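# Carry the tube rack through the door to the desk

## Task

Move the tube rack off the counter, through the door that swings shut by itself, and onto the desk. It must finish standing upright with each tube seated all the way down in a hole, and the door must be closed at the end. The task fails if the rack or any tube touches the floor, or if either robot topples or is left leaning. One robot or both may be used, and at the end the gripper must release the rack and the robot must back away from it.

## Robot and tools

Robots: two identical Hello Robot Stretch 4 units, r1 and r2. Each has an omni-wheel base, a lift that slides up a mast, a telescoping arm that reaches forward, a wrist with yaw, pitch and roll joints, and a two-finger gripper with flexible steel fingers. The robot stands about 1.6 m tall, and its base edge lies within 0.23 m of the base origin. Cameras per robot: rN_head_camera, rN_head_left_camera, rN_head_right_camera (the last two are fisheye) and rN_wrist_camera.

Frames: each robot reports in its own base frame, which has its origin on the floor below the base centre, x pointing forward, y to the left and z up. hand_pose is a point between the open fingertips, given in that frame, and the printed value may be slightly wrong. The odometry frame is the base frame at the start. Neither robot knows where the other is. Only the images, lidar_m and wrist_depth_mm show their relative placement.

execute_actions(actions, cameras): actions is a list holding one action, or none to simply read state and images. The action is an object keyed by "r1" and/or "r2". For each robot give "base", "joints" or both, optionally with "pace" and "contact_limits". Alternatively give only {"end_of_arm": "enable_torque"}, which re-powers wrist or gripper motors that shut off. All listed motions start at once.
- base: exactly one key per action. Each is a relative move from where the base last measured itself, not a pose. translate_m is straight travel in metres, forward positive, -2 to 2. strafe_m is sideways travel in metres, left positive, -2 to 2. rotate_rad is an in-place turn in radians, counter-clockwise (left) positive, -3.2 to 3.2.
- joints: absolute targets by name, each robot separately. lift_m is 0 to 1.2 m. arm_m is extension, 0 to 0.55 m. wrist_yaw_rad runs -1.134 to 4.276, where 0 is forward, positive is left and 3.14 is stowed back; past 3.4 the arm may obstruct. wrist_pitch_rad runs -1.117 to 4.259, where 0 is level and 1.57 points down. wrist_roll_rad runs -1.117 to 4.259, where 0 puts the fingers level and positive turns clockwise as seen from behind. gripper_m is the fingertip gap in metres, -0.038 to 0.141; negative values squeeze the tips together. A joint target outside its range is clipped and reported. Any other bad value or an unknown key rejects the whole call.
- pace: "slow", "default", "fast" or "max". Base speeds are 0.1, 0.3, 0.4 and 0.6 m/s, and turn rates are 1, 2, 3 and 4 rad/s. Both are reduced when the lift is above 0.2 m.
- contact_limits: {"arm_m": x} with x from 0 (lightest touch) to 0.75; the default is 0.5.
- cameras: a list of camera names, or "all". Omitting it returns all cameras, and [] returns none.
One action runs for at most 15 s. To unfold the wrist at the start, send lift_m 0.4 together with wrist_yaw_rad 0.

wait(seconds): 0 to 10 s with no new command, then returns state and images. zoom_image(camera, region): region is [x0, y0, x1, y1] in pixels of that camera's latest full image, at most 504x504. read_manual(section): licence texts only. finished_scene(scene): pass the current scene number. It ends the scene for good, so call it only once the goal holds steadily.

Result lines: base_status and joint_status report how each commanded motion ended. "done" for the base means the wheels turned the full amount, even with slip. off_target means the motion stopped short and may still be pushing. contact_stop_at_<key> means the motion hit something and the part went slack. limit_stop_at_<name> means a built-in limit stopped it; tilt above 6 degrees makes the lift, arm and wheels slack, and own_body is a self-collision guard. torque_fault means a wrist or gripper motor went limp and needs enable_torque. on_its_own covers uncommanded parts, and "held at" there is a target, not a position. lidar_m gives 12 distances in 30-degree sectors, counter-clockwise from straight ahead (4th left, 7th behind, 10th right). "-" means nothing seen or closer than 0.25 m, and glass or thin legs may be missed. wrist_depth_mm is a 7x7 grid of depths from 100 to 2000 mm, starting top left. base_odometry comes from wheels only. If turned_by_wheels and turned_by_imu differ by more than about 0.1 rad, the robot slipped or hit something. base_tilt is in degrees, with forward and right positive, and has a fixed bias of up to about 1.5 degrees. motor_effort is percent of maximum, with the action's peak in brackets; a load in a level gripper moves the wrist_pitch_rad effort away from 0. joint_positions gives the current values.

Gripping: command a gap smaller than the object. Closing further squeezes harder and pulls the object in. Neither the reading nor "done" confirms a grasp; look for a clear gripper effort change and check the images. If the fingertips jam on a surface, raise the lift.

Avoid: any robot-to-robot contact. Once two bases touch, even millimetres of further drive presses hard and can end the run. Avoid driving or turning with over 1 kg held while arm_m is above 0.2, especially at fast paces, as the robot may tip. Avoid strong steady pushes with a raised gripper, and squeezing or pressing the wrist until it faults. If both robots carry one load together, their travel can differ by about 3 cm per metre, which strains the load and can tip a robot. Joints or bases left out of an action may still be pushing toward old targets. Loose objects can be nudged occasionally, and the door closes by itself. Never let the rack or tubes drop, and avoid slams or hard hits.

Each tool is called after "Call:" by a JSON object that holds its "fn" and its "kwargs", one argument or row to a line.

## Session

Call:
{"fn": "execute_actions", "kwargs": {
  "actions": []
}}

Scene clock: 0.00 s.
r1.base_odometry: x=+0.000 y=+0.000 heading=+0.000 (m, m, rad; r1's odometry frame)
r1.turned_by_wheels: +0.000 (rad since the last result)
r1.turned_by_imu: +0.000 (rad since the last result)
r1.base_tilt: forward=-0.2 right=+0.6 (deg)
r1.lidar_m: 1.32 1.43 1.85 1.54 1.54 1.40 1.22 1.22 1.45 2.42 2.43 2.86
r1.base_status: not commanded
r1.joint_positions: lift_m=+0.155 arm_m=+0.000 wrist_yaw_rad=+3.055 wrist_pitch_rad=+0.001 wrist_roll_rad=-0.013 gripper_m=+0.057
r1.joint_status: not commanded
r1.motor_effort: lift_m=+21 arm_m=+0 wrist_yaw_rad=+4 wrist_pitch_rad=-10 wrist_roll_rad=+0 gripper_m=-5 wheel_0=+0 wheel_1=+0 wheel_2=+0 (%)
r1.hand_pose: x=-0.1085 y=+0.1121 z=+0.3326 quat_wxyz=(+0.043, -0.001, -0.007, +0.999) (m; r1's base frame)
r1.wrist_depth_mm: - 142 1336 1397 1499 1576 1537 / - 140 1281 1366 1537 1661 1537 / 110 144 246 1430 1537 1618 1537 / 143 163 1308 1397 1464 1661 1661 / 1205 1255 1308 1464 1464 1618 1499 / 1160 1160 200 1118 200 1060 1025 / 809 788 842 - 809 732 768
r2.base_odometry: x=+0.000 y=+0.000 heading=+0.000 (m, m, rad; r2's odometry frame)
r2.turned_by_wheels: +0.000 (rad since the last result)
r2.turned_by_imu: +0.000 (rad since the last result)
r2.base_tilt: forward=-0.2 right=+0.3 (deg)
r2.lidar_m: 2.18 1.14 1.16 1.42 1.67 1.69 2.20 1.32 2.82 2.56 2.28 2.33
r2.base_status: not commanded
r2.joint_positions: lift_m=+0.227 arm_m=-0.002 wrist_yaw_rad=+3.047 wrist_pitch_rad=+0.010 wrist_roll_rad=+0.006 gripper_m=+0.057
r2.joint_status: not commanded
r2.motor_effort: lift_m=+17 arm_m=-1 wrist_yaw_rad=-1 wrist_pitch_rad=-7 wrist_roll_rad=-1 gripper_m=-2 wheel_0=+0 wheel_1=+0 wheel_2=+1 (%)
r2.hand_pose: x=-0.1095 y=+0.1143 z=+0.4027 quat_wxyz=(+0.047, -0.005, +0.003, +0.999) (m; r2's base frame)
r2.wrist_depth_mm: 136 139 - - - 1618 1430 / 110 139 - - - 1661 1430 / 115 140 - - - 1618 1430 / 137 170 - - - 1618 1430 / - - - - - 1618 1430 / 1281 1499 195 1464 198 1430 1366 / 1025 946 991 110 991 917 976
pictures: r1_head_camera, r1_head_left_camera, r1_head_right_camera, r1_wrist_camera, r2_head_camera, r2_head_left_camera, r2_head_right_camera, r2_wrist_camera
Images, in order (width x height): r1_head_camera 420x560, r1_head_left_camera 420x672, r1_head_right_camera 420x672, r1_wrist_camera 616x392, r2_head_camera 420x560, r2_head_left_camera 420x672, r2_head_right_camera 420x672, r2_wrist_camera 616x392.

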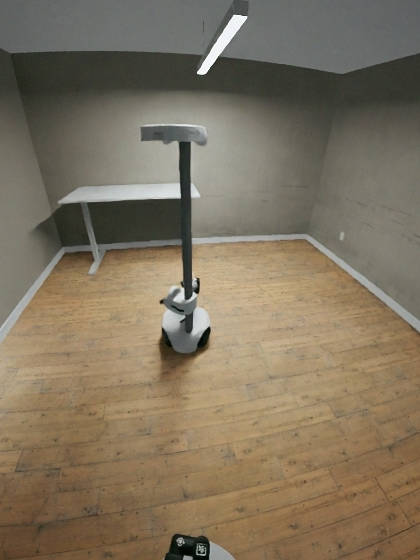

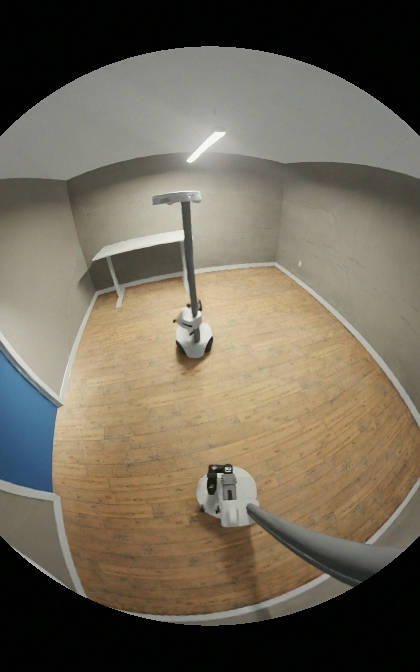

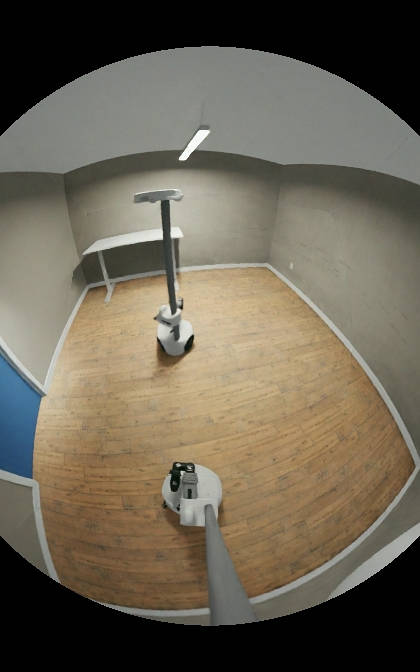

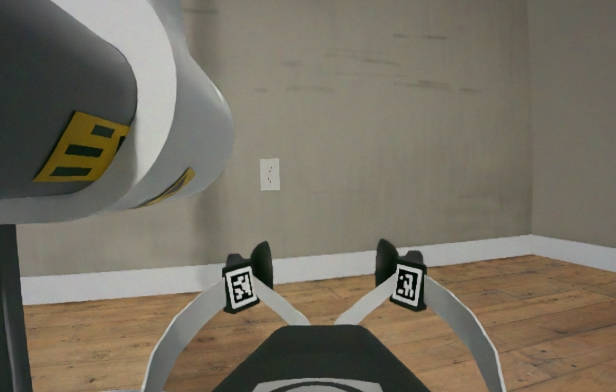

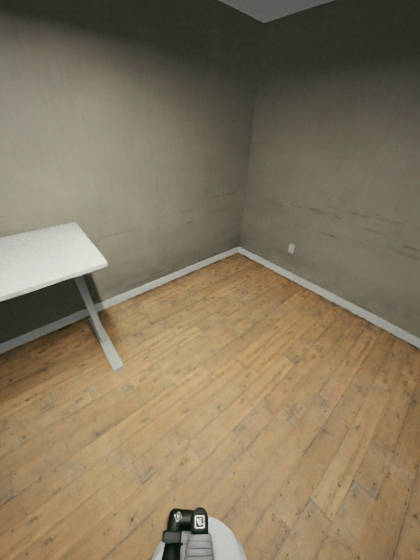

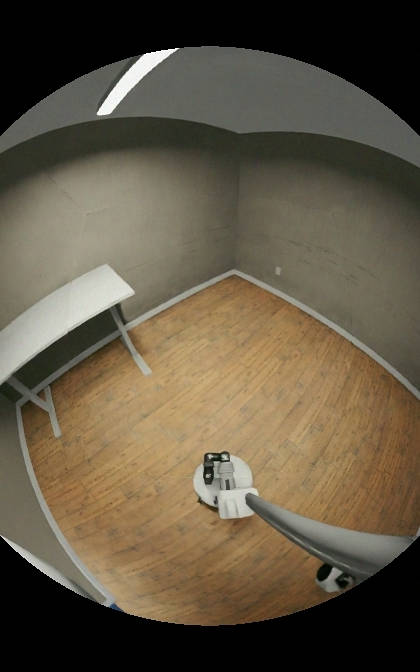

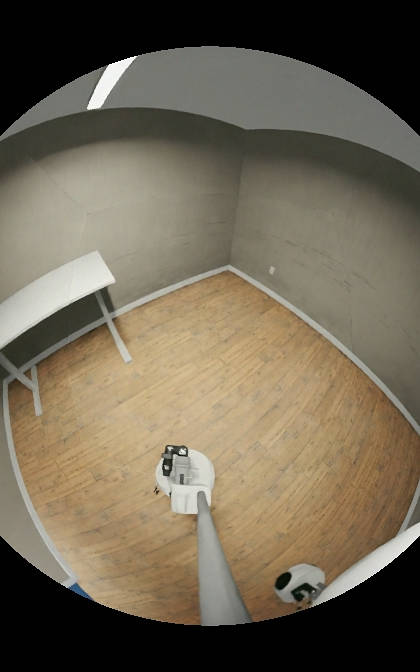

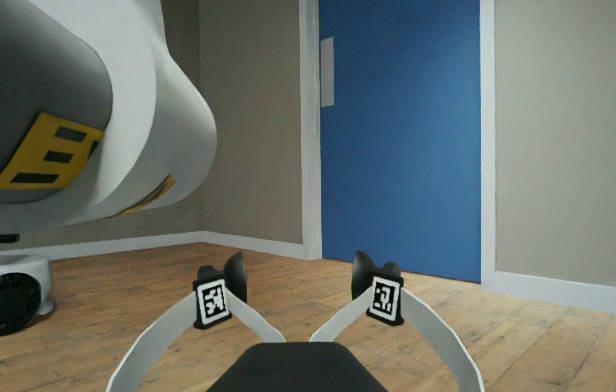

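Call:
{"fn": "execute_actions", "kwargs": {
  "actions": [
    {"r1":{"base":{"rotate_rad":1.8},"joints":{"lift_m":0.25,"wrist_yaw_rad":3.1}}}
  ],
  "cameras": ["r1_head_camera","r1_head_left_camera"]
}}

Scene clock: 3.47 s.
r1.base_odometry: x=+0.000 y=+0.000 heading=+1.800 (m, m, rad; r1's odometry frame)
r1.turned_by_wheels: +1.800 (rad since the last result)
r1.turned_by_imu: +1.782 (rad since the last result)
r1.base_tilt: forward=-0.2 right=+0.6 (deg)
r1.lidar_m: 1.53 1.60 1.26 1.20 1.26 1.71 2.44 2.55 3.44 1.32 2.24 1.69
r1.base_status: done
r1.joint_positions: lift_m=+0.250 arm_m=+0.000 wrist_yaw_rad=+3.100 wrist_pitch_rad=+0.001 wrist_roll_rad=-0.013 gripper_m=+0.057
r1.joint_status: all done
r1.motor_effort: lift_m=+25(25) arm_m=+0(0) wrist_yaw_rad=+7(6) wrist_pitch_rad=-8(8) wrist_roll_rad=+0(1) gripper_m=-4(4) wheel_0=-2(8) wheel_1=-2(8) wheel_2=-1(10) (%)
r1.hand_pose: x=-0.1132 y=+0.0994 z=+0.4275 quat_wxyz=(+0.021, -0.001, -0.007, +1.000) (m; r1's base frame)
r1.wrist_depth_mm: - 140 - - - - 1576 / - 122 183 - - - 1576 / - 135 192 - - - 1576 / 144 144 - - - - 1618 / - - - - - - 1618 / 1281 1430 200 1397 200 1281 1255 / 904 976 1060 - 1008 917 946
r2.base_odometry: x=+0.000 y=+0.000 heading=+0.000 (m, m, rad; r2's odometry frame)
r2.turned_by_wheels: +0.000 (rad since the last result)
r2.turned_by_imu: +0.001 (rad since the last result)
r2.base_tilt: forward=-0.1 right=+0.2 (deg)
r2.lidar_m: 2.16 1.12 1.16 1.44 1.67 1.70 2.19 1.35 2.82 2.56 2.31 2.32
r2.base_status: not commanded
r2.joint_positions: lift_m=+0.227 arm_m=-0.002 wrist_yaw_rad=+3.047 wrist_pitch_rad=+0.010 wrist_roll_rad=+0.006 gripper_m=+0.057
r2.joint_status: not commanded
r2.motor_effort: lift_m=+17(17) arm_m=-1(1) wrist_yaw_rad=+1(1) wrist_pitch_rad=-8(8) wrist_roll_rad=-1(1) gripper_m=-1(5) wheel_0=+0(0) wheel_1=-1(1) wheel_2=+1(0) (%)
r2.hand_pose: x=-0.1095 y=+0.1143 z=+0.4027 quat_wxyz=(+0.047, -0.005, +0.003, +0.999) (m; r2's base frame)
r2.wrist_depth_mm: 136 139 - - - 1618 1464 / 109 140 - - - 1618 1430 / 115 140 - - - 1661 1430 / 137 170 - - - 1618 1430 / - - - - 1983 1661 1464 / 1255 1464 194 1464 197 1464 1397 / 1008 946 1025 110 1008 917 960
pictures: r1_head_camera, r1_head_left_camera
Images, in order (width x height): r1_head_camera 420x560, r1_head_left_camera 420x672.

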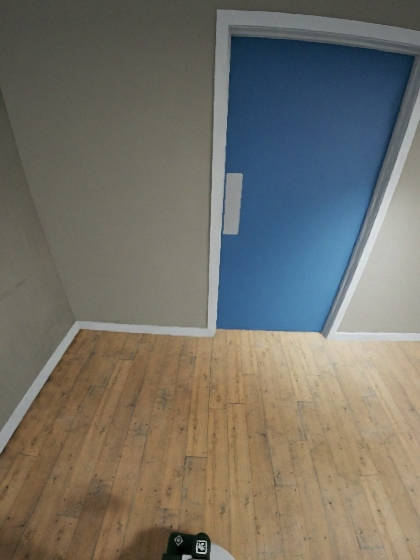

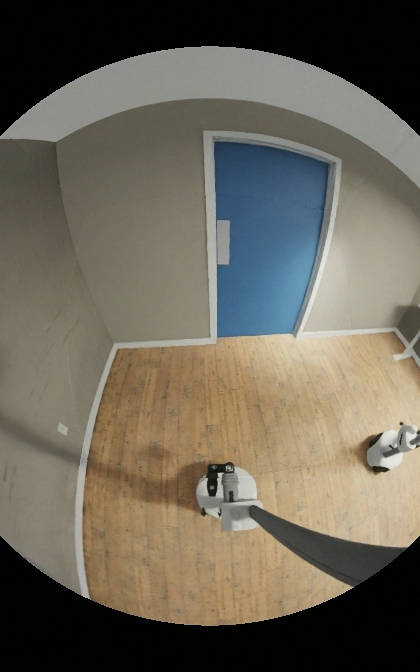

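Call:
{"fn": "execute_actions", "kwargs": {
  "actions": [
    {"r1":{"base":{"rotate_rad":3.05},"pace":"fast"}}
  ],
  "cameras": []
}}

Call:
{"fn": "execute_actions", "kwargs": {
  "actions": [
    {"r1":{"base":{"strafe_m":0.36},"pace":"fast"}}
  ],
  "cameras": []
}}

Call:
{"fn": "execute_actions", "kwargs": {
  "actions": [
    {"r1":{"base":{"translate_m":-1.15},"pace":"fast"}}
  ],
  "cameras": ["r1_head_left_camera","r1_head_right_camera","r1_wrist_camera"]
}}

Scene clock: 8.47 s.
r1.base_odometry: x=+0.000 y=+0.000 heading=-1.434 (m, m, rad; r1's odometry frame)
r1.turned_by_wheels: +3.050 (rad since the last result)
r1.turned_by_imu: +3.020 (rad since the last result)
r1.base_tilt: forward=-0.2 right=+0.6 (deg)
r1.lidar_m: 2.42 2.44 3.12 1.31 2.52 1.76 1.53 1.57 1.32 1.19 1.24 1.56
r1.base_status: done
r1.joint_positions: lift_m=+0.250 arm_m=+0.000 wrist_yaw_rad=+3.100 wrist_pitch_rad=+0.001 wrist_roll_rad=-0.013 gripper_m=+0.057
r1.joint_status: not commanded
r1.motor_effort: lift_m=+25(25) arm_m=+0(0) wrist_yaw_rad=+5(4) wrist_pitch_rad=-8(9) wrist_roll_rad=+0(1) gripper_m=-4(4) wheel_0=+0(9) wheel_1=-1(7) wheel_2=+1(14) (%)
r1.hand_pose: x=-0.1132 y=+0.0994 z=+0.4275 quat_wxyz=(+0.021, -0.001, -0.007, +1.000) (m; r1's base frame)
r1.wrist_depth_mm: - 140 1576 1756 1808 1808 1808 / - 122 183 1708 1808 1756 1808 / - 135 191 1808 1863 1756 1921 / 143 144 1661 1756 1808 1756 1808 / 1618 1618 1661 1808 1863 1808 1863 / 1336 1464 200 1397 200 1308 1255 / 917 976 1060 - 1008 904 946
r2.base_odometry: x=+0.000 y=+0.000 heading=+0.000 (m, m, rad; r2's odometry frame)
r2.turned_by_wheels: +0.000 (rad since the last result)
r2.turned_by_imu: +0.002 (rad since the last result)
r2.base_tilt: forward=-0.2 right=+0.3 (deg)
r2.lidar_m: 2.17 1.12 1.16 1.45 1.65 1.69 2.19 1.32 2.79 2.56 2.30 2.33
r2.base_status: not commanded
r2.joint_positions: lift_m=+0.227 arm_m=-0.002 wrist_yaw_rad=+3.047 wrist_pitch_rad=+0.010 wrist_roll_rad=+0.006 gripper_m=+0.057
r2.joint_status: not commanded
r2.motor_effort: lift_m=+17(17) arm_m=-1(1) wrist_yaw_rad=+0(0) wrist_pitch_rad=-7(7) wrist_roll_rad=+0(1) gripper_m=-5(3) wheel_0=+0(0) wheel_1=-1(1) wheel_2=+1(1) (%)
r2.hand_pose: x=-0.1095 y=+0.1143 z=+0.4027 quat_wxyz=(+0.047, -0.005, +0.003, +0.999) (m; r2's base frame)
r2.wrist_depth_mm: 136 139 - - - 1576 1366 / 110 140 - - - 1576 1397 / 114 140 - - - 1661 1430 / 137 170 - - - 1661 1430 / - - - - 1808 1618 1430 / 1281 1464 194 1464 198 1430 1430 / 1008 946 1042 110 991 917 991
pictures: none
No camera images: the call's "cameras" was empty. Leave "cameras" out to get every camera's image.

Scene clock: 10.50 s.
r1.base_odometry: x=+0.357 y=+0.049 heading=-1.434 (m, m, rad; r1's odometry frame)
r1.turned_by_wheels: +0.000 (rad since the last result)
r1.turned_by_imu: +0.000 (rad since the last result)
r1.base_tilt: forward=-0.1 right=+0.6 (deg)
r1.lidar_m: 2.39 2.42 3.06 0.95 2.39 1.73 1.66 1.63 1.73 1.57 1.58 2.03
r1.base_status: done
r1.joint_positions: lift_m=+0.250 arm_m=+0.000 wrist_yaw_rad=+3.100 wrist_pitch_rad=+0.001 wrist_roll_rad=-0.013 gripper_m=+0.057
r1.joint_status: not commanded
r1.motor_effort: lift_m=+25(25) arm_m=+0(0) wrist_yaw_rad=+4(3) wrist_pitch_rad=-8(7) wrist_roll_rad=+1(0) gripper_m=-5(4) wheel_0=+3(12) wheel_1=-1(13) wheel_2=+0(3) (%)
r1.hand_pose: x=-0.1132 y=+0.0994 z=+0.4275 quat_wxyz=(+0.021, -0.001, -0.007, +1.000) (m; r1's base frame)
r1.wrist_depth_mm: - 141 1756 1708 1808 1756 1863 / - 122 183 1756 1756 1708 1863 / - 135 191 1756 1708 1756 1921 / 144 144 1808 1808 1808 1863 1921 / 1576 1618 1756 1863 1756 1808 1863 / 1281 1430 200 1397 201 1281 1308 / 917 976 1042 - 1025 917 946
r2.base_odometry: x=+0.000 y=+0.000 heading=+0.000 (m, m, rad; r2's odometry frame)
r2.turned_by_wheels: +0.000 (rad since the last result)
r2.turned_by_imu: +0.001 (rad since the last result)
r2.base_tilt: forward=-0.2 right=+0.3 (deg)
r2.lidar_m: 2.16 1.14 1.13 1.44 1.67 1.69 2.19 0.98 1.08 2.58 2.30 2.34
r2.base_status: not commanded
r2.joint_positions: lift_m=+0.227 arm_m=-0.002 wrist_yaw_rad=+3.047 wrist_pitch_rad=+0.010 wrist_roll_rad=+0.006 gripper_m=+0.057
r2.joint_status: not commanded
r2.motor_effort: lift_m=+17(17) arm_m=-1(1) wrist_yaw_rad=-1(1) wrist_pitch_rad=-7(8) wrist_roll_rad=+0(0) gripper_m=-3(2) wheel_0=+0(0) wheel_1=-1(1) wheel_2=+1(1) (%)
r2.hand_pose: x=-0.1095 y=+0.1143 z=+0.4027 quat_wxyz=(+0.047, -0.005, +0.003, +0.999) (m; r2's base frame)
r2.wrist_depth_mm: 136 139 - - - 1618 1430 / 109 140 - - - 1618 1397 / 115 140 - - - 1618 1430 / 137 170 - - - 1618 1464 / - - - - 1983 1661 1430 / 1008 1464 195 1499 197 1430 1366 / 976 946 1008 110 991 917 946
pictures: none
No camera images: the call's "cameras" was empty. Leave "cameras" out to get every camera's image.

Scene clock: 14.67 s.
r1.base_odometry: x=+0.200 y=+1.188 heading=-1.434 (m, m, rad; r1's odometry frame)
r1.turned_by_wheels: +0.000 (rad since the last result)
r1.turned_by_imu: +0.001 (rad since the last result)
r1.base_tilt: forward=-0.2 right=+0.7 (deg)
r1.lidar_m: 3.52 1.40 1.37 2.20 0.70 0.57 0.50 0.53 0.64 1.28 1.75 2.20
r1.base_status: done
r1.joint_positions: lift_m=+0.250 arm_m=+0.000 wrist_yaw_rad=+3.100 wrist_pitch_rad=+0.001 wrist_roll_rad=-0.013 gripper_m=+0.057
r1.joint_status: not commanded
r1.motor_effort: lift_m=+25(24) arm_m=+0(0) wrist_yaw_rad=+4(3) wrist_pitch_rad=-7(9) wrist_roll_rad=-1(1) gripper_m=-5(2) wheel_0=+0(6) wheel_1=-1(8) wheel_2=-1(12) (%)
r1.hand_pose: x=-0.1132 y=+0.0994 z=+0.4275 quat_wxyz=(+0.021, -0.001, -0.007, +1.000) (m; r1's base frame)
r1.wrist_depth_mm: - 140 647 668 691 699 627 / - 122 183 683 683 707 634 / - 135 191 676 691 715 634 / 144 144 661 676 691 715 640 / 627 647 661 683 683 707 647 / 640 640 200 676 200 715 640 / 640 647 668 - 723 723 647
r2.base_odometry: x=+0.000 y=+0.000 heading=+0.000 (m, m, rad; r2's odometry frame)
r2.turned_by_wheels: +0.000 (rad since the last result)
r2.turned_by_imu: +0.002 (rad since the last result)
r2.base_tilt: forward=-0.2 right=+0.4 (deg)
r2.lidar_m: 2.15 1.14 1.14 1.43 1.66 1.51 1.39 2.80 2.81 2.58 2.30 2.33
r2.base_status: not commanded
r2.joint_positions: lift_m=+0.227 arm_m=-0.002 wrist_yaw_rad=+3.047 wrist_pitch_rad=+0.010 wrist_roll_rad=+0.006 gripper_m=+0.057
r2.joint_status: not commanded
r2.motor_effort: lift_m=+17(17) arm_m=-1(1) wrist_yaw_rad=+1(3) wrist_pitch_rad=-8(7) wrist_roll_rad=+0(0) gripper_m=-4(4) wheel_0=+0(0) wheel_1=+0(1) wheel_2=+1(1) (%)
r2.hand_pose: x=-0.1095 y=+0.1143 z=+0.4027 quat_wxyz=(+0.047, -0.005, +0.003, +0.999) (m; r2's base frame)
r2.wrist_depth_mm: 136 139 - - - 1576 1430 / 110 140 - - - 1618 1430 / 115 140 - - - 1618 1430 / 137 170 - - - 1618 1430 / - - - 1576 1983 1661 1397 / 1499 1464 195 1464 198 1430 1366 / 1025 960 1025 110 991 917 976
pictures: r1_head_left_camera, r1_head_right_camera, r1_wrist_camera
Images, in order (width x height): r1_head_left_camera 420x672, r1_head_right_camera 420x672, r1_wrist_camera 616x392.

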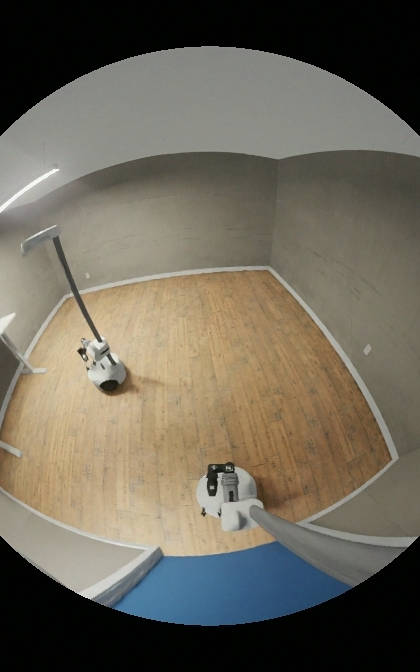

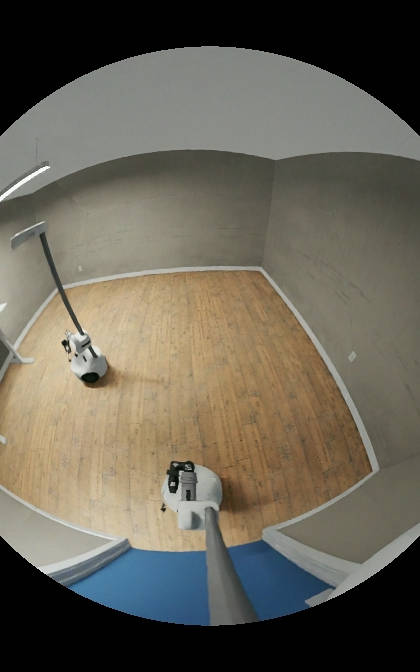

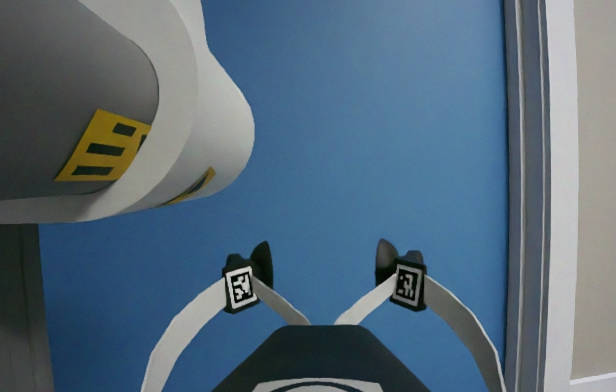

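Call:
{"fn": "execute_actions", "kwargs": {
  "actions": []
}}

Scene clock: 21.47 s.
r1.base_odometry: x=+0.200 y=+1.188 heading=-1.434 (m, m, rad; r1's odometry frame)
r1.turned_by_wheels: +0.000 (rad since the last result)
r1.turned_by_imu: -0.001 (rad since the last result)
r1.base_tilt: forward=-0.2 right=+0.6 (deg)
r1.lidar_m: 3.53 1.41 1.38 2.22 0.73 0.57 0.51 0.52 0.66 1.28 1.72 2.20
r1.base_status: done
r1.joint_positions: lift_m=+0.250 arm_m=+0.000 wrist_yaw_rad=+3.100 wrist_pitch_rad=+0.001 wrist_roll_rad=-0.013 gripper_m=+0.057
r1.joint_status: not commanded
r1.motor_effort: lift_m=+24(24) arm_m=+0(0) wrist_yaw_rad=+2(3) wrist_pitch_rad=-9(9) wrist_roll_rad=+0(1) gripper_m=-4(2) wheel_0=+0(6) wheel_1=-1(8) wheel_2=-1(12) (%)
r1.hand_pose: x=-0.1132 y=+0.0994 z=+0.4275 quat_wxyz=(+0.021, -0.001, -0.007, +1.000) (m; r1's base frame)
r1.wrist_depth_mm: - 141 647 661 683 691 621 / - 122 183 668 691 699 627 / - 135 192 668 691 715 634 / 144 144 668 676 699 715 647 / 634 640 668 676 691 715 640 / 634 661 200 683 200 723 647 / 634 654 668 - 723 723 661
r2.base_odometry: x=+0.000 y=+0.000 heading=+0.000 (m, m, rad; r2's odometry frame)
r2.turned_by_wheels: +0.000 (rad since the last result)
r2.turned_by_imu: +0.001 (rad since the last result)
r2.base_tilt: forward=-0.3 right=+0.4 (deg)
r2.lidar_m: 2.16 1.13 1.15 1.44 1.66 1.51 1.39 2.79 2.80 2.57 2.28 2.30
r2.base_status: not commanded
r2.joint_positions: lift_m=+0.227 arm_m=-0.002 wrist_yaw_rad=+3.047 wrist_pitch_rad=+0.010 wrist_roll_rad=+0.006 gripper_m=+0.057
r2.joint_status: not commanded
r2.motor_effort: lift_m=+17(17) arm_m=+0(1) wrist_yaw_rad=-1(3) wrist_pitch_rad=-7(7) wrist_roll_rad=+0(0) gripper_m=-3(4) wheel_0=+0(0) wheel_1=-1(1) wheel_2=+1(1) (%)
r2.hand_pose: x=-0.1095 y=+0.1143 z=+0.4027 quat_wxyz=(+0.047, -0.005, +0.003, +0.999) (m; r2's base frame)
r2.wrist_depth_mm: 136 140 - - - 1576 1430 / 110 139 - - - 1618 1430 / 115 140 - - - 1661 1430 / 137 170 - - - 1661 1430 / - - - 1618 1983 1661 1397 / 1464 1499 195 1464 198 1464 1397 / 1008 960 991 110 976 931 976
pictures: r1_head_camera, r1_head_left_camera, r1_head_right_camera, r1_wrist_camera, r2_head_camera, r2_head_left_camera, r2_head_right_camera, r2_wrist_camera
Images, in order (width x height): r1_head_camera 420x560, r1_head_left_camera 420x672, r1_head_right_camera 420x672, r1_wrist_camera 616x392, r2_head_camera 420x560, r2_head_left_camera 420x672, r2_head_right_camera 420x672, r2_wrist_camera 616x392.

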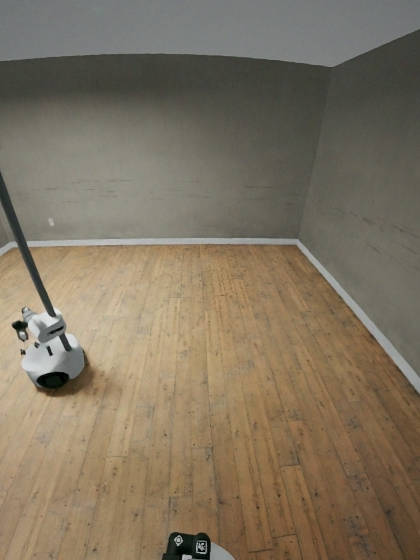

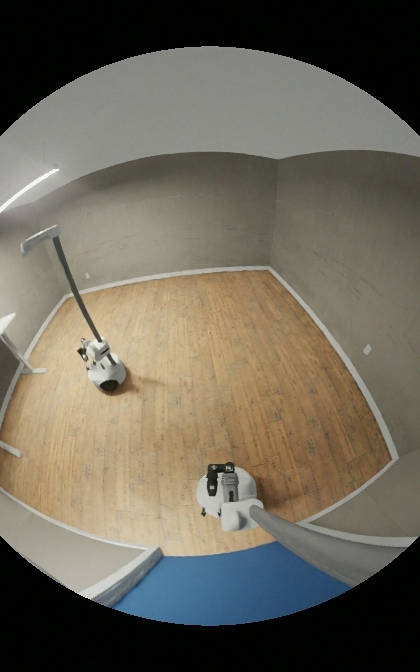

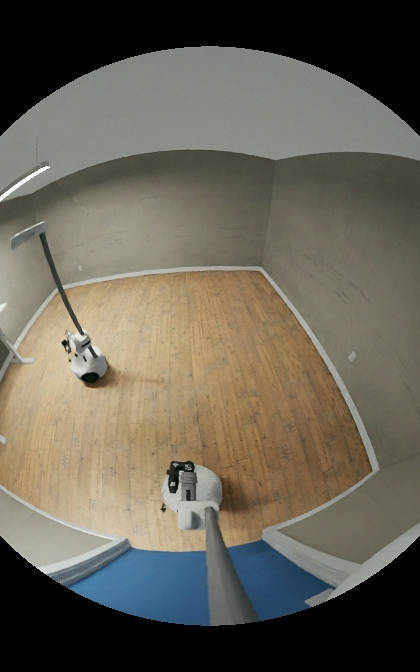

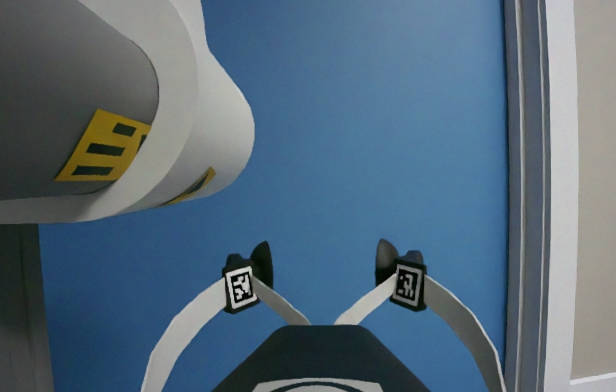

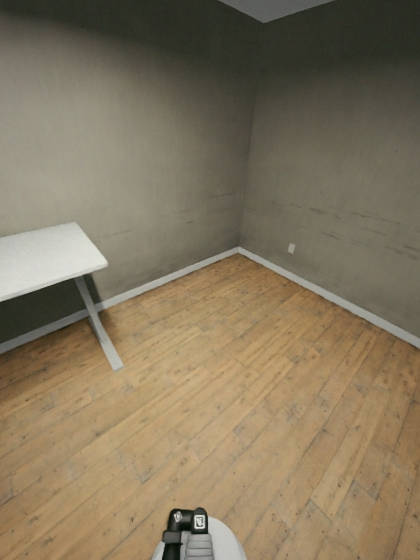

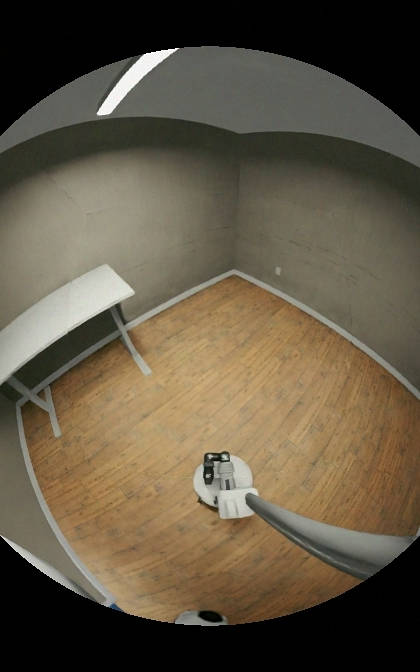

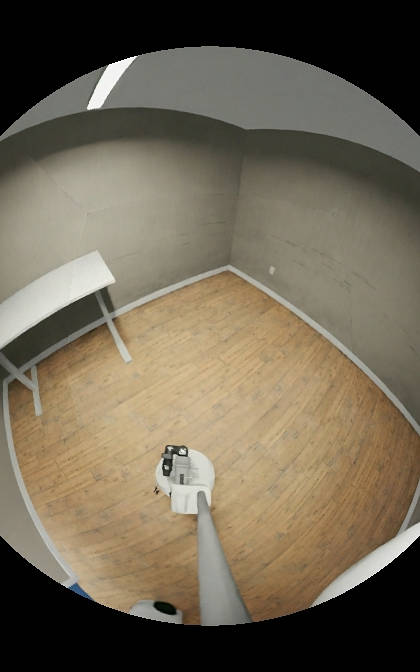

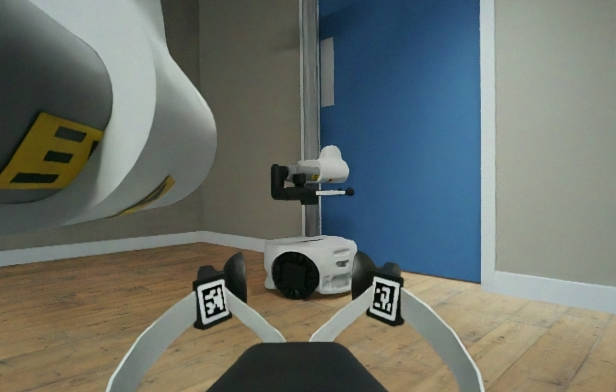

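Call:
{"fn": "execute_actions", "kwargs": {
  "actions": [
    {"r1":{"base":{"strafe_m":-0.16}}}
  ],
  "cameras": []
}}

Call:
{"fn": "execute_actions", "kwargs": {
  "actions": [
    {"r1":{"base":{"translate_m":-0.18}}}
  ],
  "cameras": ["r1_head_right_camera","r1_wrist_camera"]
}}

Scene clock: 26.07 s.
r1.base_odometry: x=+0.041 y=+1.167 heading=-1.434 (m, m, rad; r1's odometry frame)
r1.turned_by_wheels: +0.000 (rad since the last result)
r1.turned_by_imu: -0.002 (rad since the last result)
r1.base_tilt: forward=-0.2 right=+0.6 (deg)
r1.lidar_m: 3.55 1.61 1.51 2.37 0.83 0.55 0.49 0.51 0.54 1.23 1.57 1.99
r1.base_status: done
r1.joint_positions: lift_m=+0.250 arm_m=+0.000 wrist_yaw_rad=+3.100 wrist_pitch_rad=+0.001 wrist_roll_rad=-0.013 gripper_m=+0.057
r1.joint_status: not commanded
r1.motor_effort: lift_m=+25(25) arm_m=+0(0) wrist_yaw_rad=+4(3) wrist_pitch_rad=-9(9) wrist_roll_rad=+0(1) gripper_m=-4(3) wheel_0=+0(10) wheel_1=+0(8) wheel_2=+0(2) (%)
r1.hand_pose: x=-0.1132 y=+0.0994 z=+0.4275 quat_wxyz=(+0.021, -0.001, -0.007, +1.000) (m; r1's base frame)
r1.wrist_depth_mm: - 141 627 647 676 676 691 / - 121 184 654 668 691 699 / - 135 191 661 676 683 715 / 144 144 647 654 691 707 715 / 621 634 640 668 661 707 723 / 621 640 199 661 201 707 732 / 615 627 647 - 699 707 732
r2.base_odometry: x=+0.000 y=+0.000 heading=+0.000 (m, m, rad; r2's odometry frame)
r2.turned_by_wheels: +0.000 (rad since the last result)
r2.turned_by_imu: +0.002 (rad since the last result)
r2.base_tilt: forward=-0.2 right=+0.3 (deg)
r2.lidar_m: 2.16 1.14 1.15 1.43 1.67 1.68 1.52 2.80 2.81 2.57 2.30 2.32
r2.base_status: not commanded
r2.joint_positions: lift_m=+0.227 arm_m=-0.002 wrist_yaw_rad=+3.047 wrist_pitch_rad=+0.010 wrist_roll_rad=+0.006 gripper_m=+0.057
r2.joint_status: not commanded
r2.motor_effort: lift_m=+17(17) arm_m=-1(1) wrist_yaw_rad=-1(3) wrist_pitch_rad=-7(7) wrist_roll_rad=+0(1) gripper_m=-5(4) wheel_0=+0(0) wheel_1=-1(0) wheel_2=+1(1) (%)
r2.hand_pose: x=-0.1095 y=+0.1143 z=+0.4027 quat_wxyz=(+0.047, -0.005, +0.003, +0.999) (m; r2's base frame)
r2.wrist_depth_mm: 136 139 - - - 1618 1430 / 109 139 - - - 1576 1430 / 115 140 - - - 1618 1430 / 137 170 - - - 1618 1464 / - - - 1756 1983 1618 1397 / 1499 1430 195 1499 196 1430 1366 / 1025 946 1025 110 991 917 991
pictures: none
No camera images: the call's "cameras" was empty. Leave "cameras" out to get every camera's image.

Scene clock: 28.03 s.
r1.base_odometry: x=+0.017 y=+1.345 heading=-1.434 (m, m, rad; r1's odometry frame)
r1.turned_by_wheels: +0.000 (rad since the last result)
r1.turned_by_imu: +0.000 (rad since the last result)
r1.base_tilt: forward=-0.2 right=+0.7 (deg)
r1.lidar_m: 3.72 1.65 1.62 1.81 0.55 0.36 0.32 0.34 0.41 0.72 1.59 2.01
r1.base_status: done
r1.joint_positions: lift_m=+0.250 arm_m=+0.000 wrist_yaw_rad=+3.100 wrist_pitch_rad=+0.001 wrist_roll_rad=-0.013 gripper_m=+0.057
r1.joint_status: not commanded
r1.motor_effort: lift_m=+25(25) arm_m=+0(0) wrist_yaw_rad=+5(5) wrist_pitch_rad=-7(10) wrist_roll_rad=+0(1) gripper_m=-2(6) wheel_0=-1(6) wheel_1=-2(8) wheel_2=+1(11) (%)
r1.hand_pose: x=-0.1132 y=+0.0994 z=+0.4275 quat_wxyz=(+0.021, -0.001, -0.007, +1.000) (m; r1's base frame)
r1.wrist_depth_mm: - 140 459 469 484 500 504 / - 122 183 477 484 500 512 / - 135 191 477 492 508 521 / 144 144 466 477 488 504 521 / 449 459 466 484 492 508 530 / 452 462 199 480 200 517 535 / 455 459 477 - 508 512 535
r2.base_odometry: x=+0.000 y=+0.000 heading=+0.000 (m, m, rad; r2's odometry frame)
r2.turned_by_wheels: +0.000 (rad since the last result)
r2.turned_by_imu: +0.001 (rad since the last result)
r2.base_tilt: forward=-0.1 right=+0.4 (deg)
r2.lidar_m: 2.16 1.13 1.17 1.43 1.68 1.69 1.64 2.79 2.82 2.56 2.30 2.31
r2.base_status: not commanded
r2.joint_positions: lift_m=+0.227 arm_m=-0.002 wrist_yaw_rad=+3.047 wrist_pitch_rad=+0.010 wrist_roll_rad=+0.006 gripper_m=+0.057
r2.joint_status: not commanded
r2.motor_effort: lift_m=+17(17) arm_m=+0(1) wrist_yaw_rad=+0(2) wrist_pitch_rad=-8(7) wrist_roll_rad=+0(0) gripper_m=-5(5) wheel_0=+0(0) wheel_1=+0(1) wheel_2=+1(1) (%)
r2.hand_pose: x=-0.1095 y=+0.1143 z=+0.4027 quat_wxyz=(+0.047, -0.005, +0.003, +0.999) (m; r2's base frame)
r2.wrist_depth_mm: 136 139 - - - 1661 1397 / 109 140 - - - 1618 1464 / 115 140 - - - 1661 1464 / 137 171 - - - 1618 1430 / - - - 1808 1921 1661 1430 / 1464 1576 194 1464 196 1397 1397 / 1008 976 1025 110 991 904 976
pictures: r1_head_right_camera, r1_wrist_camera
Images, in order (width x height): r1_head_right_camera 420x672, r1_wrist_camera 616x392.

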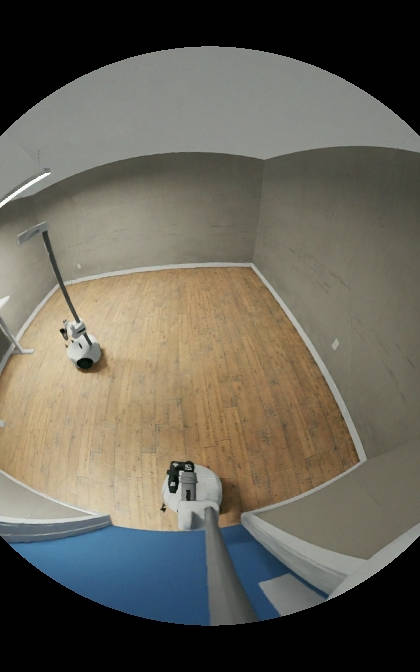

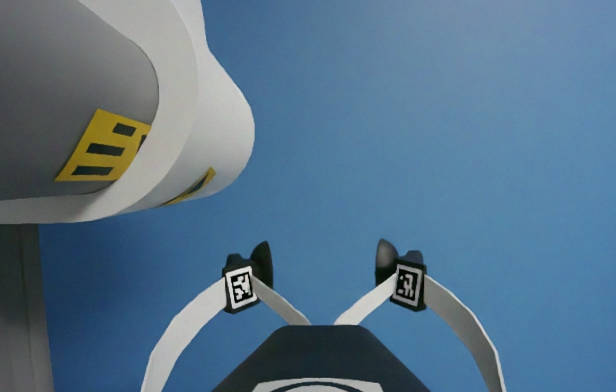

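Call:
{"fn": "execute_actions", "kwargs": {
  "actions": [
    {"r1":{"base":{"translate_m":-0.55},"pace":"slow"}}
  ],
  "cameras": ["r1_head_right_camera"]
}}

Scene clock: 36.93 s.
r1.base_odometry: x=-0.058 y=+1.889 heading=-1.434 (m, m, rad; r1's odometry frame)
r1.turned_by_wheels: +0.000 (rad since the last result)
r1.turned_by_imu: -0.029 (rad since the last result)
r1.base_tilt: forward=+0.0 right=+0.7 (deg)
r1.lidar_m: 4.23 2.04 0.68 0.28 0.25 - 0.25 0.26 1.81 1.16 0.39 2.05
r1.base_status: done
r1.joint_positions: lift_m=+0.250 arm_m=+0.000 wrist_yaw_rad=+3.100 wrist_pitch_rad=+0.002 wrist_roll_rad=-0.013 gripper_m=+0.057
r1.joint_status: not commanded
r1.motor_effort: lift_m=+25(25) arm_m=+0(0) wrist_yaw_rad=+4(4) wrist_pitch_rad=-8(8) wrist_roll_rad=-1(0) gripper_m=-2(3) wheel_0=-13(14) wheel_1=-8(29) wheel_2=+16(23) (%)
r1.hand_pose: x=-0.1133 y=+0.0993 z=+0.4275 quat_wxyz=(+0.021, -0.001, -0.007, +1.000) (m; r1's base frame)
r1.wrist_depth_mm: - 141 317 291 262 236 220 / - 121 184 294 264 238 222 / - 135 191 297 267 240 224 / 144 144 325 300 268 242 225 / 452 397 342 298 263 244 227 / 445 404 200 296 200 238 228 / 455 410 353 - 266 239 228
r2.base_odometry: x=+0.000 y=+0.000 heading=+0.000 (m, m, rad; r2's odometry frame)
r2.turned_by_wheels: +0.000 (rad since the last result)
r2.turned_by_imu: +0.003 (rad since the last result)
r2.base_tilt: forward=-0.3 right=+0.3 (deg)
r2.lidar_m: 2.17 1.14 1.15 1.44 1.66 1.69 2.26 2.80 2.81 2.57 2.30 2.31
r2.base_status: not commanded
r2.joint_positions: lift_m=+0.227 arm_m=-0.002 wrist_yaw_rad=+3.047 wrist_pitch_rad=+0.010 wrist_roll_rad=+0.006 gripper_m=+0.057
r2.joint_status: not commanded
r2.motor_effort: lift_m=+17(17) arm_m=-1(0) wrist_yaw_rad=+0(0) wrist_pitch_rad=-7(7) wrist_roll_rad=-1(1) gripper_m=-2(5) wheel_0=+0(0) wheel_1=+0(1) wheel_2=+0(1) (%)
r2.hand_pose: x=-0.1095 y=+0.1143 z=+0.4027 quat_wxyz=(+0.047, -0.005, +0.003, +0.999) (m; r2's base frame)
r2.wrist_depth_mm: 136 139 - - - 1618 1397 / 109 139 - - - 1618 1430 / 114 140 - - - 1618 1464 / 137 170 - - - 1618 1397 / - - - - - 1661 1464 / 1499 1464 195 1464 197 1430 1366 / 1025 960 1008 110 1008 931 976
pictures: r1_head_right_camera
Images, in order (width x height): r1_head_right_camera 420x672.

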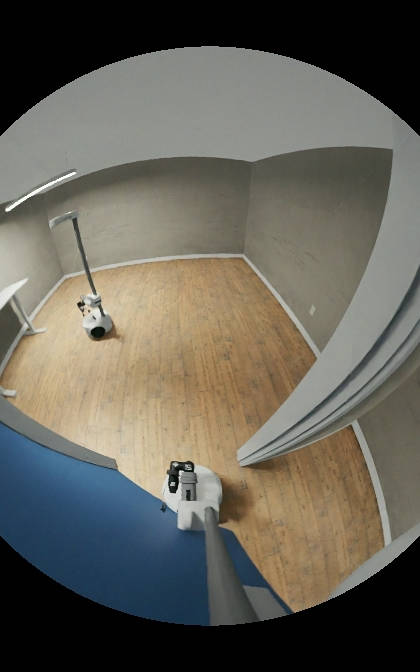

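Call:
{"fn": "execute_actions", "kwargs": {
  "actions": [
    {"r1":{"base":{"translate_m":-0.45},"pace":"slow"},"r2":{"base":{"rotate_rad":2.4},"joints":{"lift_m":0.25,"wrist_yaw_rad":3.1}}}
  ],
  "cameras": ["r1_head_right_camera","r2_head_camera","r2_head_left_camera"]
}}

Scene clock: 45.63 s.
r1.base_odometry: x=-0.119 y=+2.334 heading=-1.435 (m, m, rad; r1's odometry frame)
r1.turned_by_wheels: -0.001 (rad since the last result)
r1.turned_by_imu: -0.156 (rad since the last result)
r1.base_tilt: forward=-0.2 right=+0.5 (deg)
r1.lidar_m: 3.44 2.31 0.33 0.25 - 0.25 0.27 3.87 2.10 1.80 1.13 0.74
r1.base_status: done
r1.joint_positions: lift_m=+0.250 arm_m=+0.000 wrist_yaw_rad=+3.100 wrist_pitch_rad=+0.002 wrist_roll_rad=-0.013 gripper_m=+0.057
r1.joint_status: not commanded
r1.motor_effort: lift_m=+25(25) arm_m=+0(0) wrist_yaw_rad=+2(5) wrist_pitch_rad=-9(8) wrist_roll_rad=+0(1) gripper_m=-3(6) wheel_0=-12(19) wheel_1=-6(15) wheel_2=+9(25) (%)
r1.hand_pose: x=-0.1133 y=+0.0993 z=+0.4275 quat_wxyz=(+0.021, -0.001, -0.007, +1.000) (m; r1's base frame)
r1.wrist_depth_mm: - 141 424 336 259 211 - / - 122 183 340 265 213 186 / - 135 191 342 265 216 189 / 144 144 433 349 268 217 190 / - - 504 342 254 219 191 / 1308 1430 200 330 200 208 191 / 904 960 723 - 256 208 -
r2.base_odometry: x=+0.000 y=+0.000 heading=+2.399 (m, m, rad; r2's odometry frame)
r2.turned_by_wheels: +2.399 (rad since the last result)
r2.turned_by_imu: +2.460 (rad since the last result)
r2.base_tilt: forward=-0.3 right=+0.4 (deg)
r2.lidar_m: 1.68 2.25 2.79 2.76 2.89 2.34 2.31 2.46 1.17 1.15 1.29 1.68
r2.base_status: done
r2.joint_positions: lift_m=+0.250 arm_m=-0.002 wrist_yaw_rad=+3.100 wrist_pitch_rad=+0.010 wrist_roll_rad=+0.006 gripper_m=+0.057
r2.joint_status: all done
r2.motor_effort: lift_m=+21(23) arm_m=-1(1) wrist_yaw_rad=+2(3) wrist_pitch_rad=-7(7) wrist_roll_rad=+0(1) gripper_m=-7(3) wheel_0=-2(6) wheel_1=-3(9) wheel_2=-1(7) (%)
r2.hand_pose: x=-0.1152 y=+0.0995 z=+0.4251 quat_wxyz=(+0.021, -0.005, +0.003, +1.000) (m; r2's base frame)
r2.wrist_depth_mm: - 137 - - - - - / - 132 - - - - - / 107 138 215 - - - - / 132 138 - - - - - / - - - - - - - / 1499 1576 195 1576 198 1537 1464 / 1060 991 1078 110 1042 976 1042
pictures: r1_head_right_camera, r2_head_camera, r2_head_left_camera
Images, in order (width x height): r1_head_right_camera 420x672, r2_head_camera 420x560, r2_head_left_camera 420x672.

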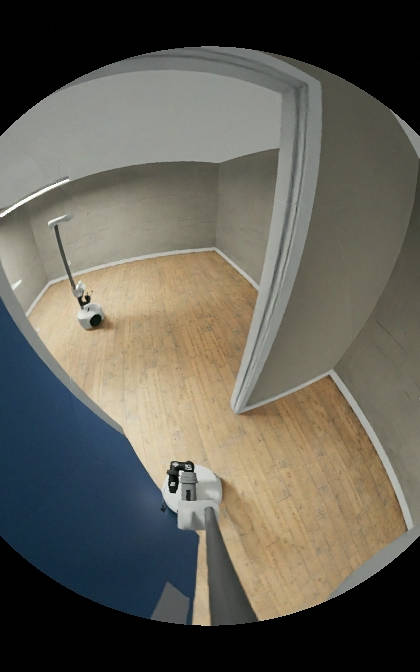

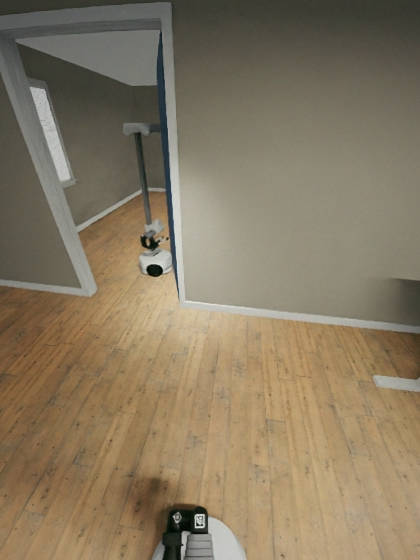

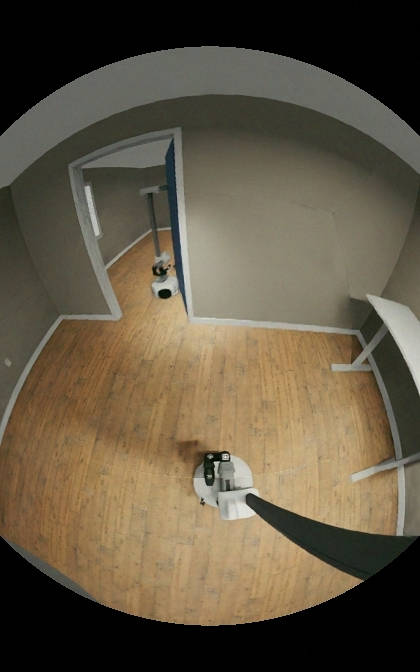

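Call:
{"fn": "execute_actions", "kwargs": {
  "actions": [
    {"r1":{"base":{"rotate_rad":0.15},"pace":"slow"},"r2":{"base":{"rotate_rad":-0.25}}}
  ],
  "cameras": []
}}

Call:
{"fn": "execute_actions", "kwargs": {
  "actions": [
    {"r1":{"base":{"strafe_m":0.2},"pace":"slow"},"r2":{"base":{"strafe_m":1.15}}}
  ],
  "cameras": ["r1_head_right_camera","r2_head_camera","r2_head_left_camera"]
}}

Scene clock: 50.13 s.
r1.base_odometry: x=-0.119 y=+2.334 heading=-1.286 (m, m, rad; r1's odometry frame)
r1.turned_by_wheels: +0.149 (rad since the last result)
r1.turned_by_imu: +0.146 (rad since the last result)
r1.base_tilt: forward=-0.2 right=+0.6 (deg)
r1.lidar_m: 4.59 0.77 0.27 0.25 - 0.25 0.29 3.03 1.97 1.77 0.90 0.74
r1.base_status: done
r1.joint_positions: lift_m=+0.250 arm_m=+0.000 wrist_yaw_rad=+3.100 wrist_pitch_rad=+0.002 wrist_roll_rad=-0.013 gripper_m=+0.057
r1.joint_status: not commanded
r1.motor_effort: lift_m=+24(25) arm_m=+0(0) wrist_yaw_rad=+4(3) wrist_pitch_rad=-8(9) wrist_roll_rad=+1(0) gripper_m=-1(5) wheel_0=-11(13) wheel_1=-4(9) wheel_2=+1(3) (%)
r1.hand_pose: x=-0.1133 y=+0.0993 z=+0.4275 quat_wxyz=(+0.021, -0.001, -0.007, +1.000) (m; r1's base frame)
r1.wrist_depth_mm: - 141 - 370 264 206 - / - 121 183 375 270 208 180 / - 135 191 379 271 211 179 / 144 144 - 387 273 211 180 / - - - 373 255 214 182 / 1308 1430 200 357 200 200 185 / 904 991 1078 - 258 200 -
r2.base_odometry: x=+0.000 y=+0.000 heading=+2.150 (m, m, rad; r2's odometry frame)
r2.turned_by_wheels: -0.249 (rad since the last result)
r2.turned_by_imu: -0.254 (rad since the last result)
r2.base_tilt: forward=-0.2 right=+0.4 (deg)
r2.lidar_m: 1.66 1.70 2.26 2.76 2.81 2.51 2.32 2.36 2.13 1.15 1.17 1.53
r2.base_status: done
r2.joint_positions: lift_m=+0.250 arm_m=-0.002 wrist_yaw_rad=+3.100 wrist_pitch_rad=+0.010 wrist_roll_rad=+0.006 gripper_m=+0.057
r2.joint_status: not commanded
r2.motor_effort: lift_m=+21(21) arm_m=-1(1) wrist_yaw_rad=+0(2) wrist_pitch_rad=-7(7) wrist_roll_rad=-1(1) gripper_m=-1(4) wheel_0=+3(4) wheel_1=+4(8) wheel_2=+2(8) (%)
r2.hand_pose: x=-0.1152 y=+0.0995 z=+0.4251 quat_wxyz=(+0.021, -0.005, +0.003, +1.000) (m; r2's base frame)
r2.wrist_depth_mm: - 137 - - - - - / - 132 - - - - - / 107 138 214 - - - - / 133 139 - - - - - / - - - - - - - / 1576 1537 195 1499 197 1499 1499 / 1042 1008 1060 110 1042 976 1008
pictures: none
No camera images: the call's "cameras" was empty. Leave "cameras" out to get every camera's image.

Scene clock: 55.30 s.
r1.base_odometry: x=+0.072 y=+2.390 heading=-1.286 (m, m, rad; r1's odometry frame)
r1.turned_by_wheels: +0.000 (rad since the last result)
r1.turned_by_imu: -0.001 (rad since the last result)
r1.base_tilt: forward=-0.1 right=+0.6 (deg)
r1.lidar_m: 2.00 0.37 0.25 - 0.25 0.25 0.47 3.38 2.17 1.98 0.85 0.89
r1.base_status: done
r1.joint_positions: lift_m=+0.250 arm_m=+0.000 wrist_yaw_rad=+3.100 wrist_pitch_rad=+0.002 wrist_roll_rad=-0.013 gripper_m=+0.057
r1.joint_status: not commanded
r1.motor_effort: lift_m=+25(25) arm_m=+0(0) wrist_yaw_rad=+5(4) wrist_pitch_rad=-8(8) wrist_roll_rad=-1(0) gripper_m=-3(3) wheel_0=-7(17) wheel_1=+11(22) wheel_2=+3(1) (%)
r1.hand_pose: x=-0.1133 y=+0.0993 z=+0.4275 quat_wxyz=(+0.021, -0.001, -0.007, +1.000) (m; r1's base frame)
r1.wrist_depth_mm: - 140 - - 315 206 - / - 121 183 - 319 209 170 / - 135 191 - 325 212 172 / 144 145 - - 329 214 173 / - - - 603 290 216 174 / 1308 1464 200 544 201 196 175 / 917 960 1042 - 291 195 -
r2.base_odometry: x=-0.962 y=-0.630 heading=+2.150 (m, m, rad; r2's odometry frame)
r2.turned_by_wheels: +0.000 (rad since the last result)
r2.turned_by_imu: +0.002 (rad since the last result)
r2.base_tilt: forward=-0.2 right=+0.3 (deg)
r2.lidar_m: 1.80 1.58 1.76 1.62 1.65 2.10 2.43 2.49 3.18 2.30 2.37 1.67
r2.base_status: done
r2.joint_positions: lift_m=+0.250 arm_m=-0.002 wrist_yaw_rad=+3.100 wrist_pitch_rad=+0.010 wrist_roll_rad=+0.006 gripper_m=+0.057
r2.joint_status: not commanded
r2.motor_effort: lift_m=+21(21) arm_m=-1(1) wrist_yaw_rad=+1(0) wrist_pitch_rad=-8(7) wrist_roll_rad=+0(1) gripper_m=-2(5) wheel_0=-2(9) wheel_1=+0(11) wheel_2=+1(1) (%)
r2.hand_pose: x=-0.1152 y=+0.0994 z=+0.4251 quat_wxyz=(+0.021, -0.005, +0.003, +1.000) (m; r2's base frame)
r2.wrist_depth_mm: - 137 - - - - 1921 / - 132 - - - - 1983 / 107 138 214 - - - 1983 / 132 139 - - - - - / - - - - - - - / 1576 1499 195 1537 197 1499 1464 / 1078 976 1078 110 1042 960 1008
pictures: r1_head_right_camera, r2_head_camera, r2_head_left_camera
Images, in order (width x height): r1_head_right_camera 420x672, r2_head_camera 420x560, r2_head_left_camera 420x672.

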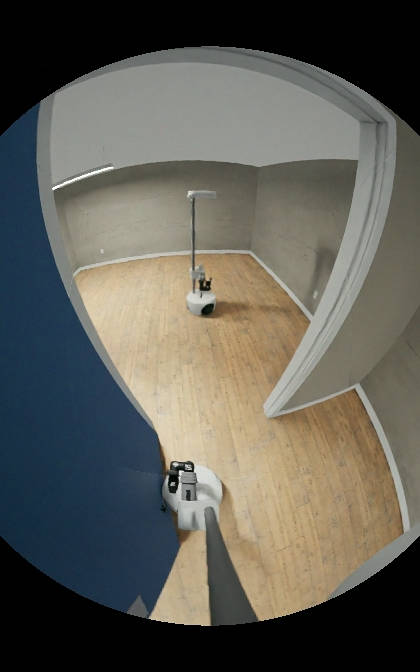

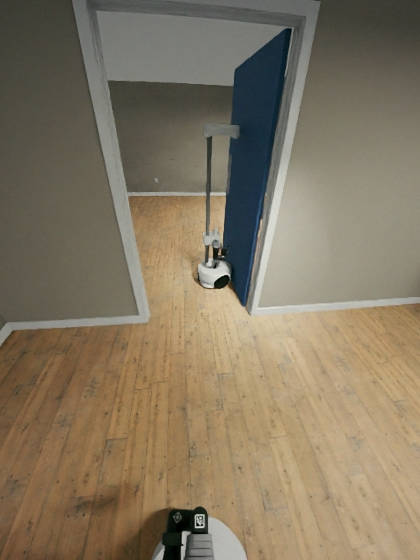

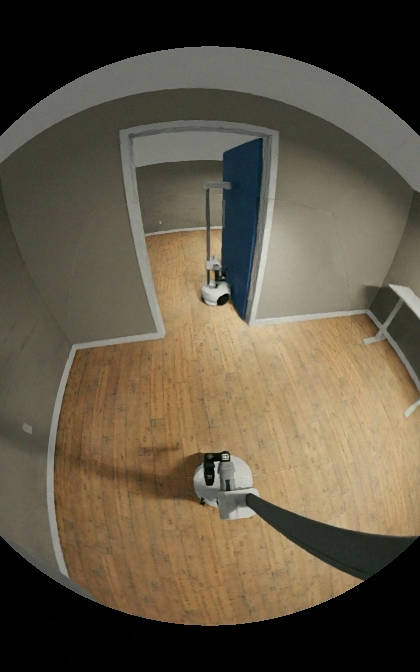

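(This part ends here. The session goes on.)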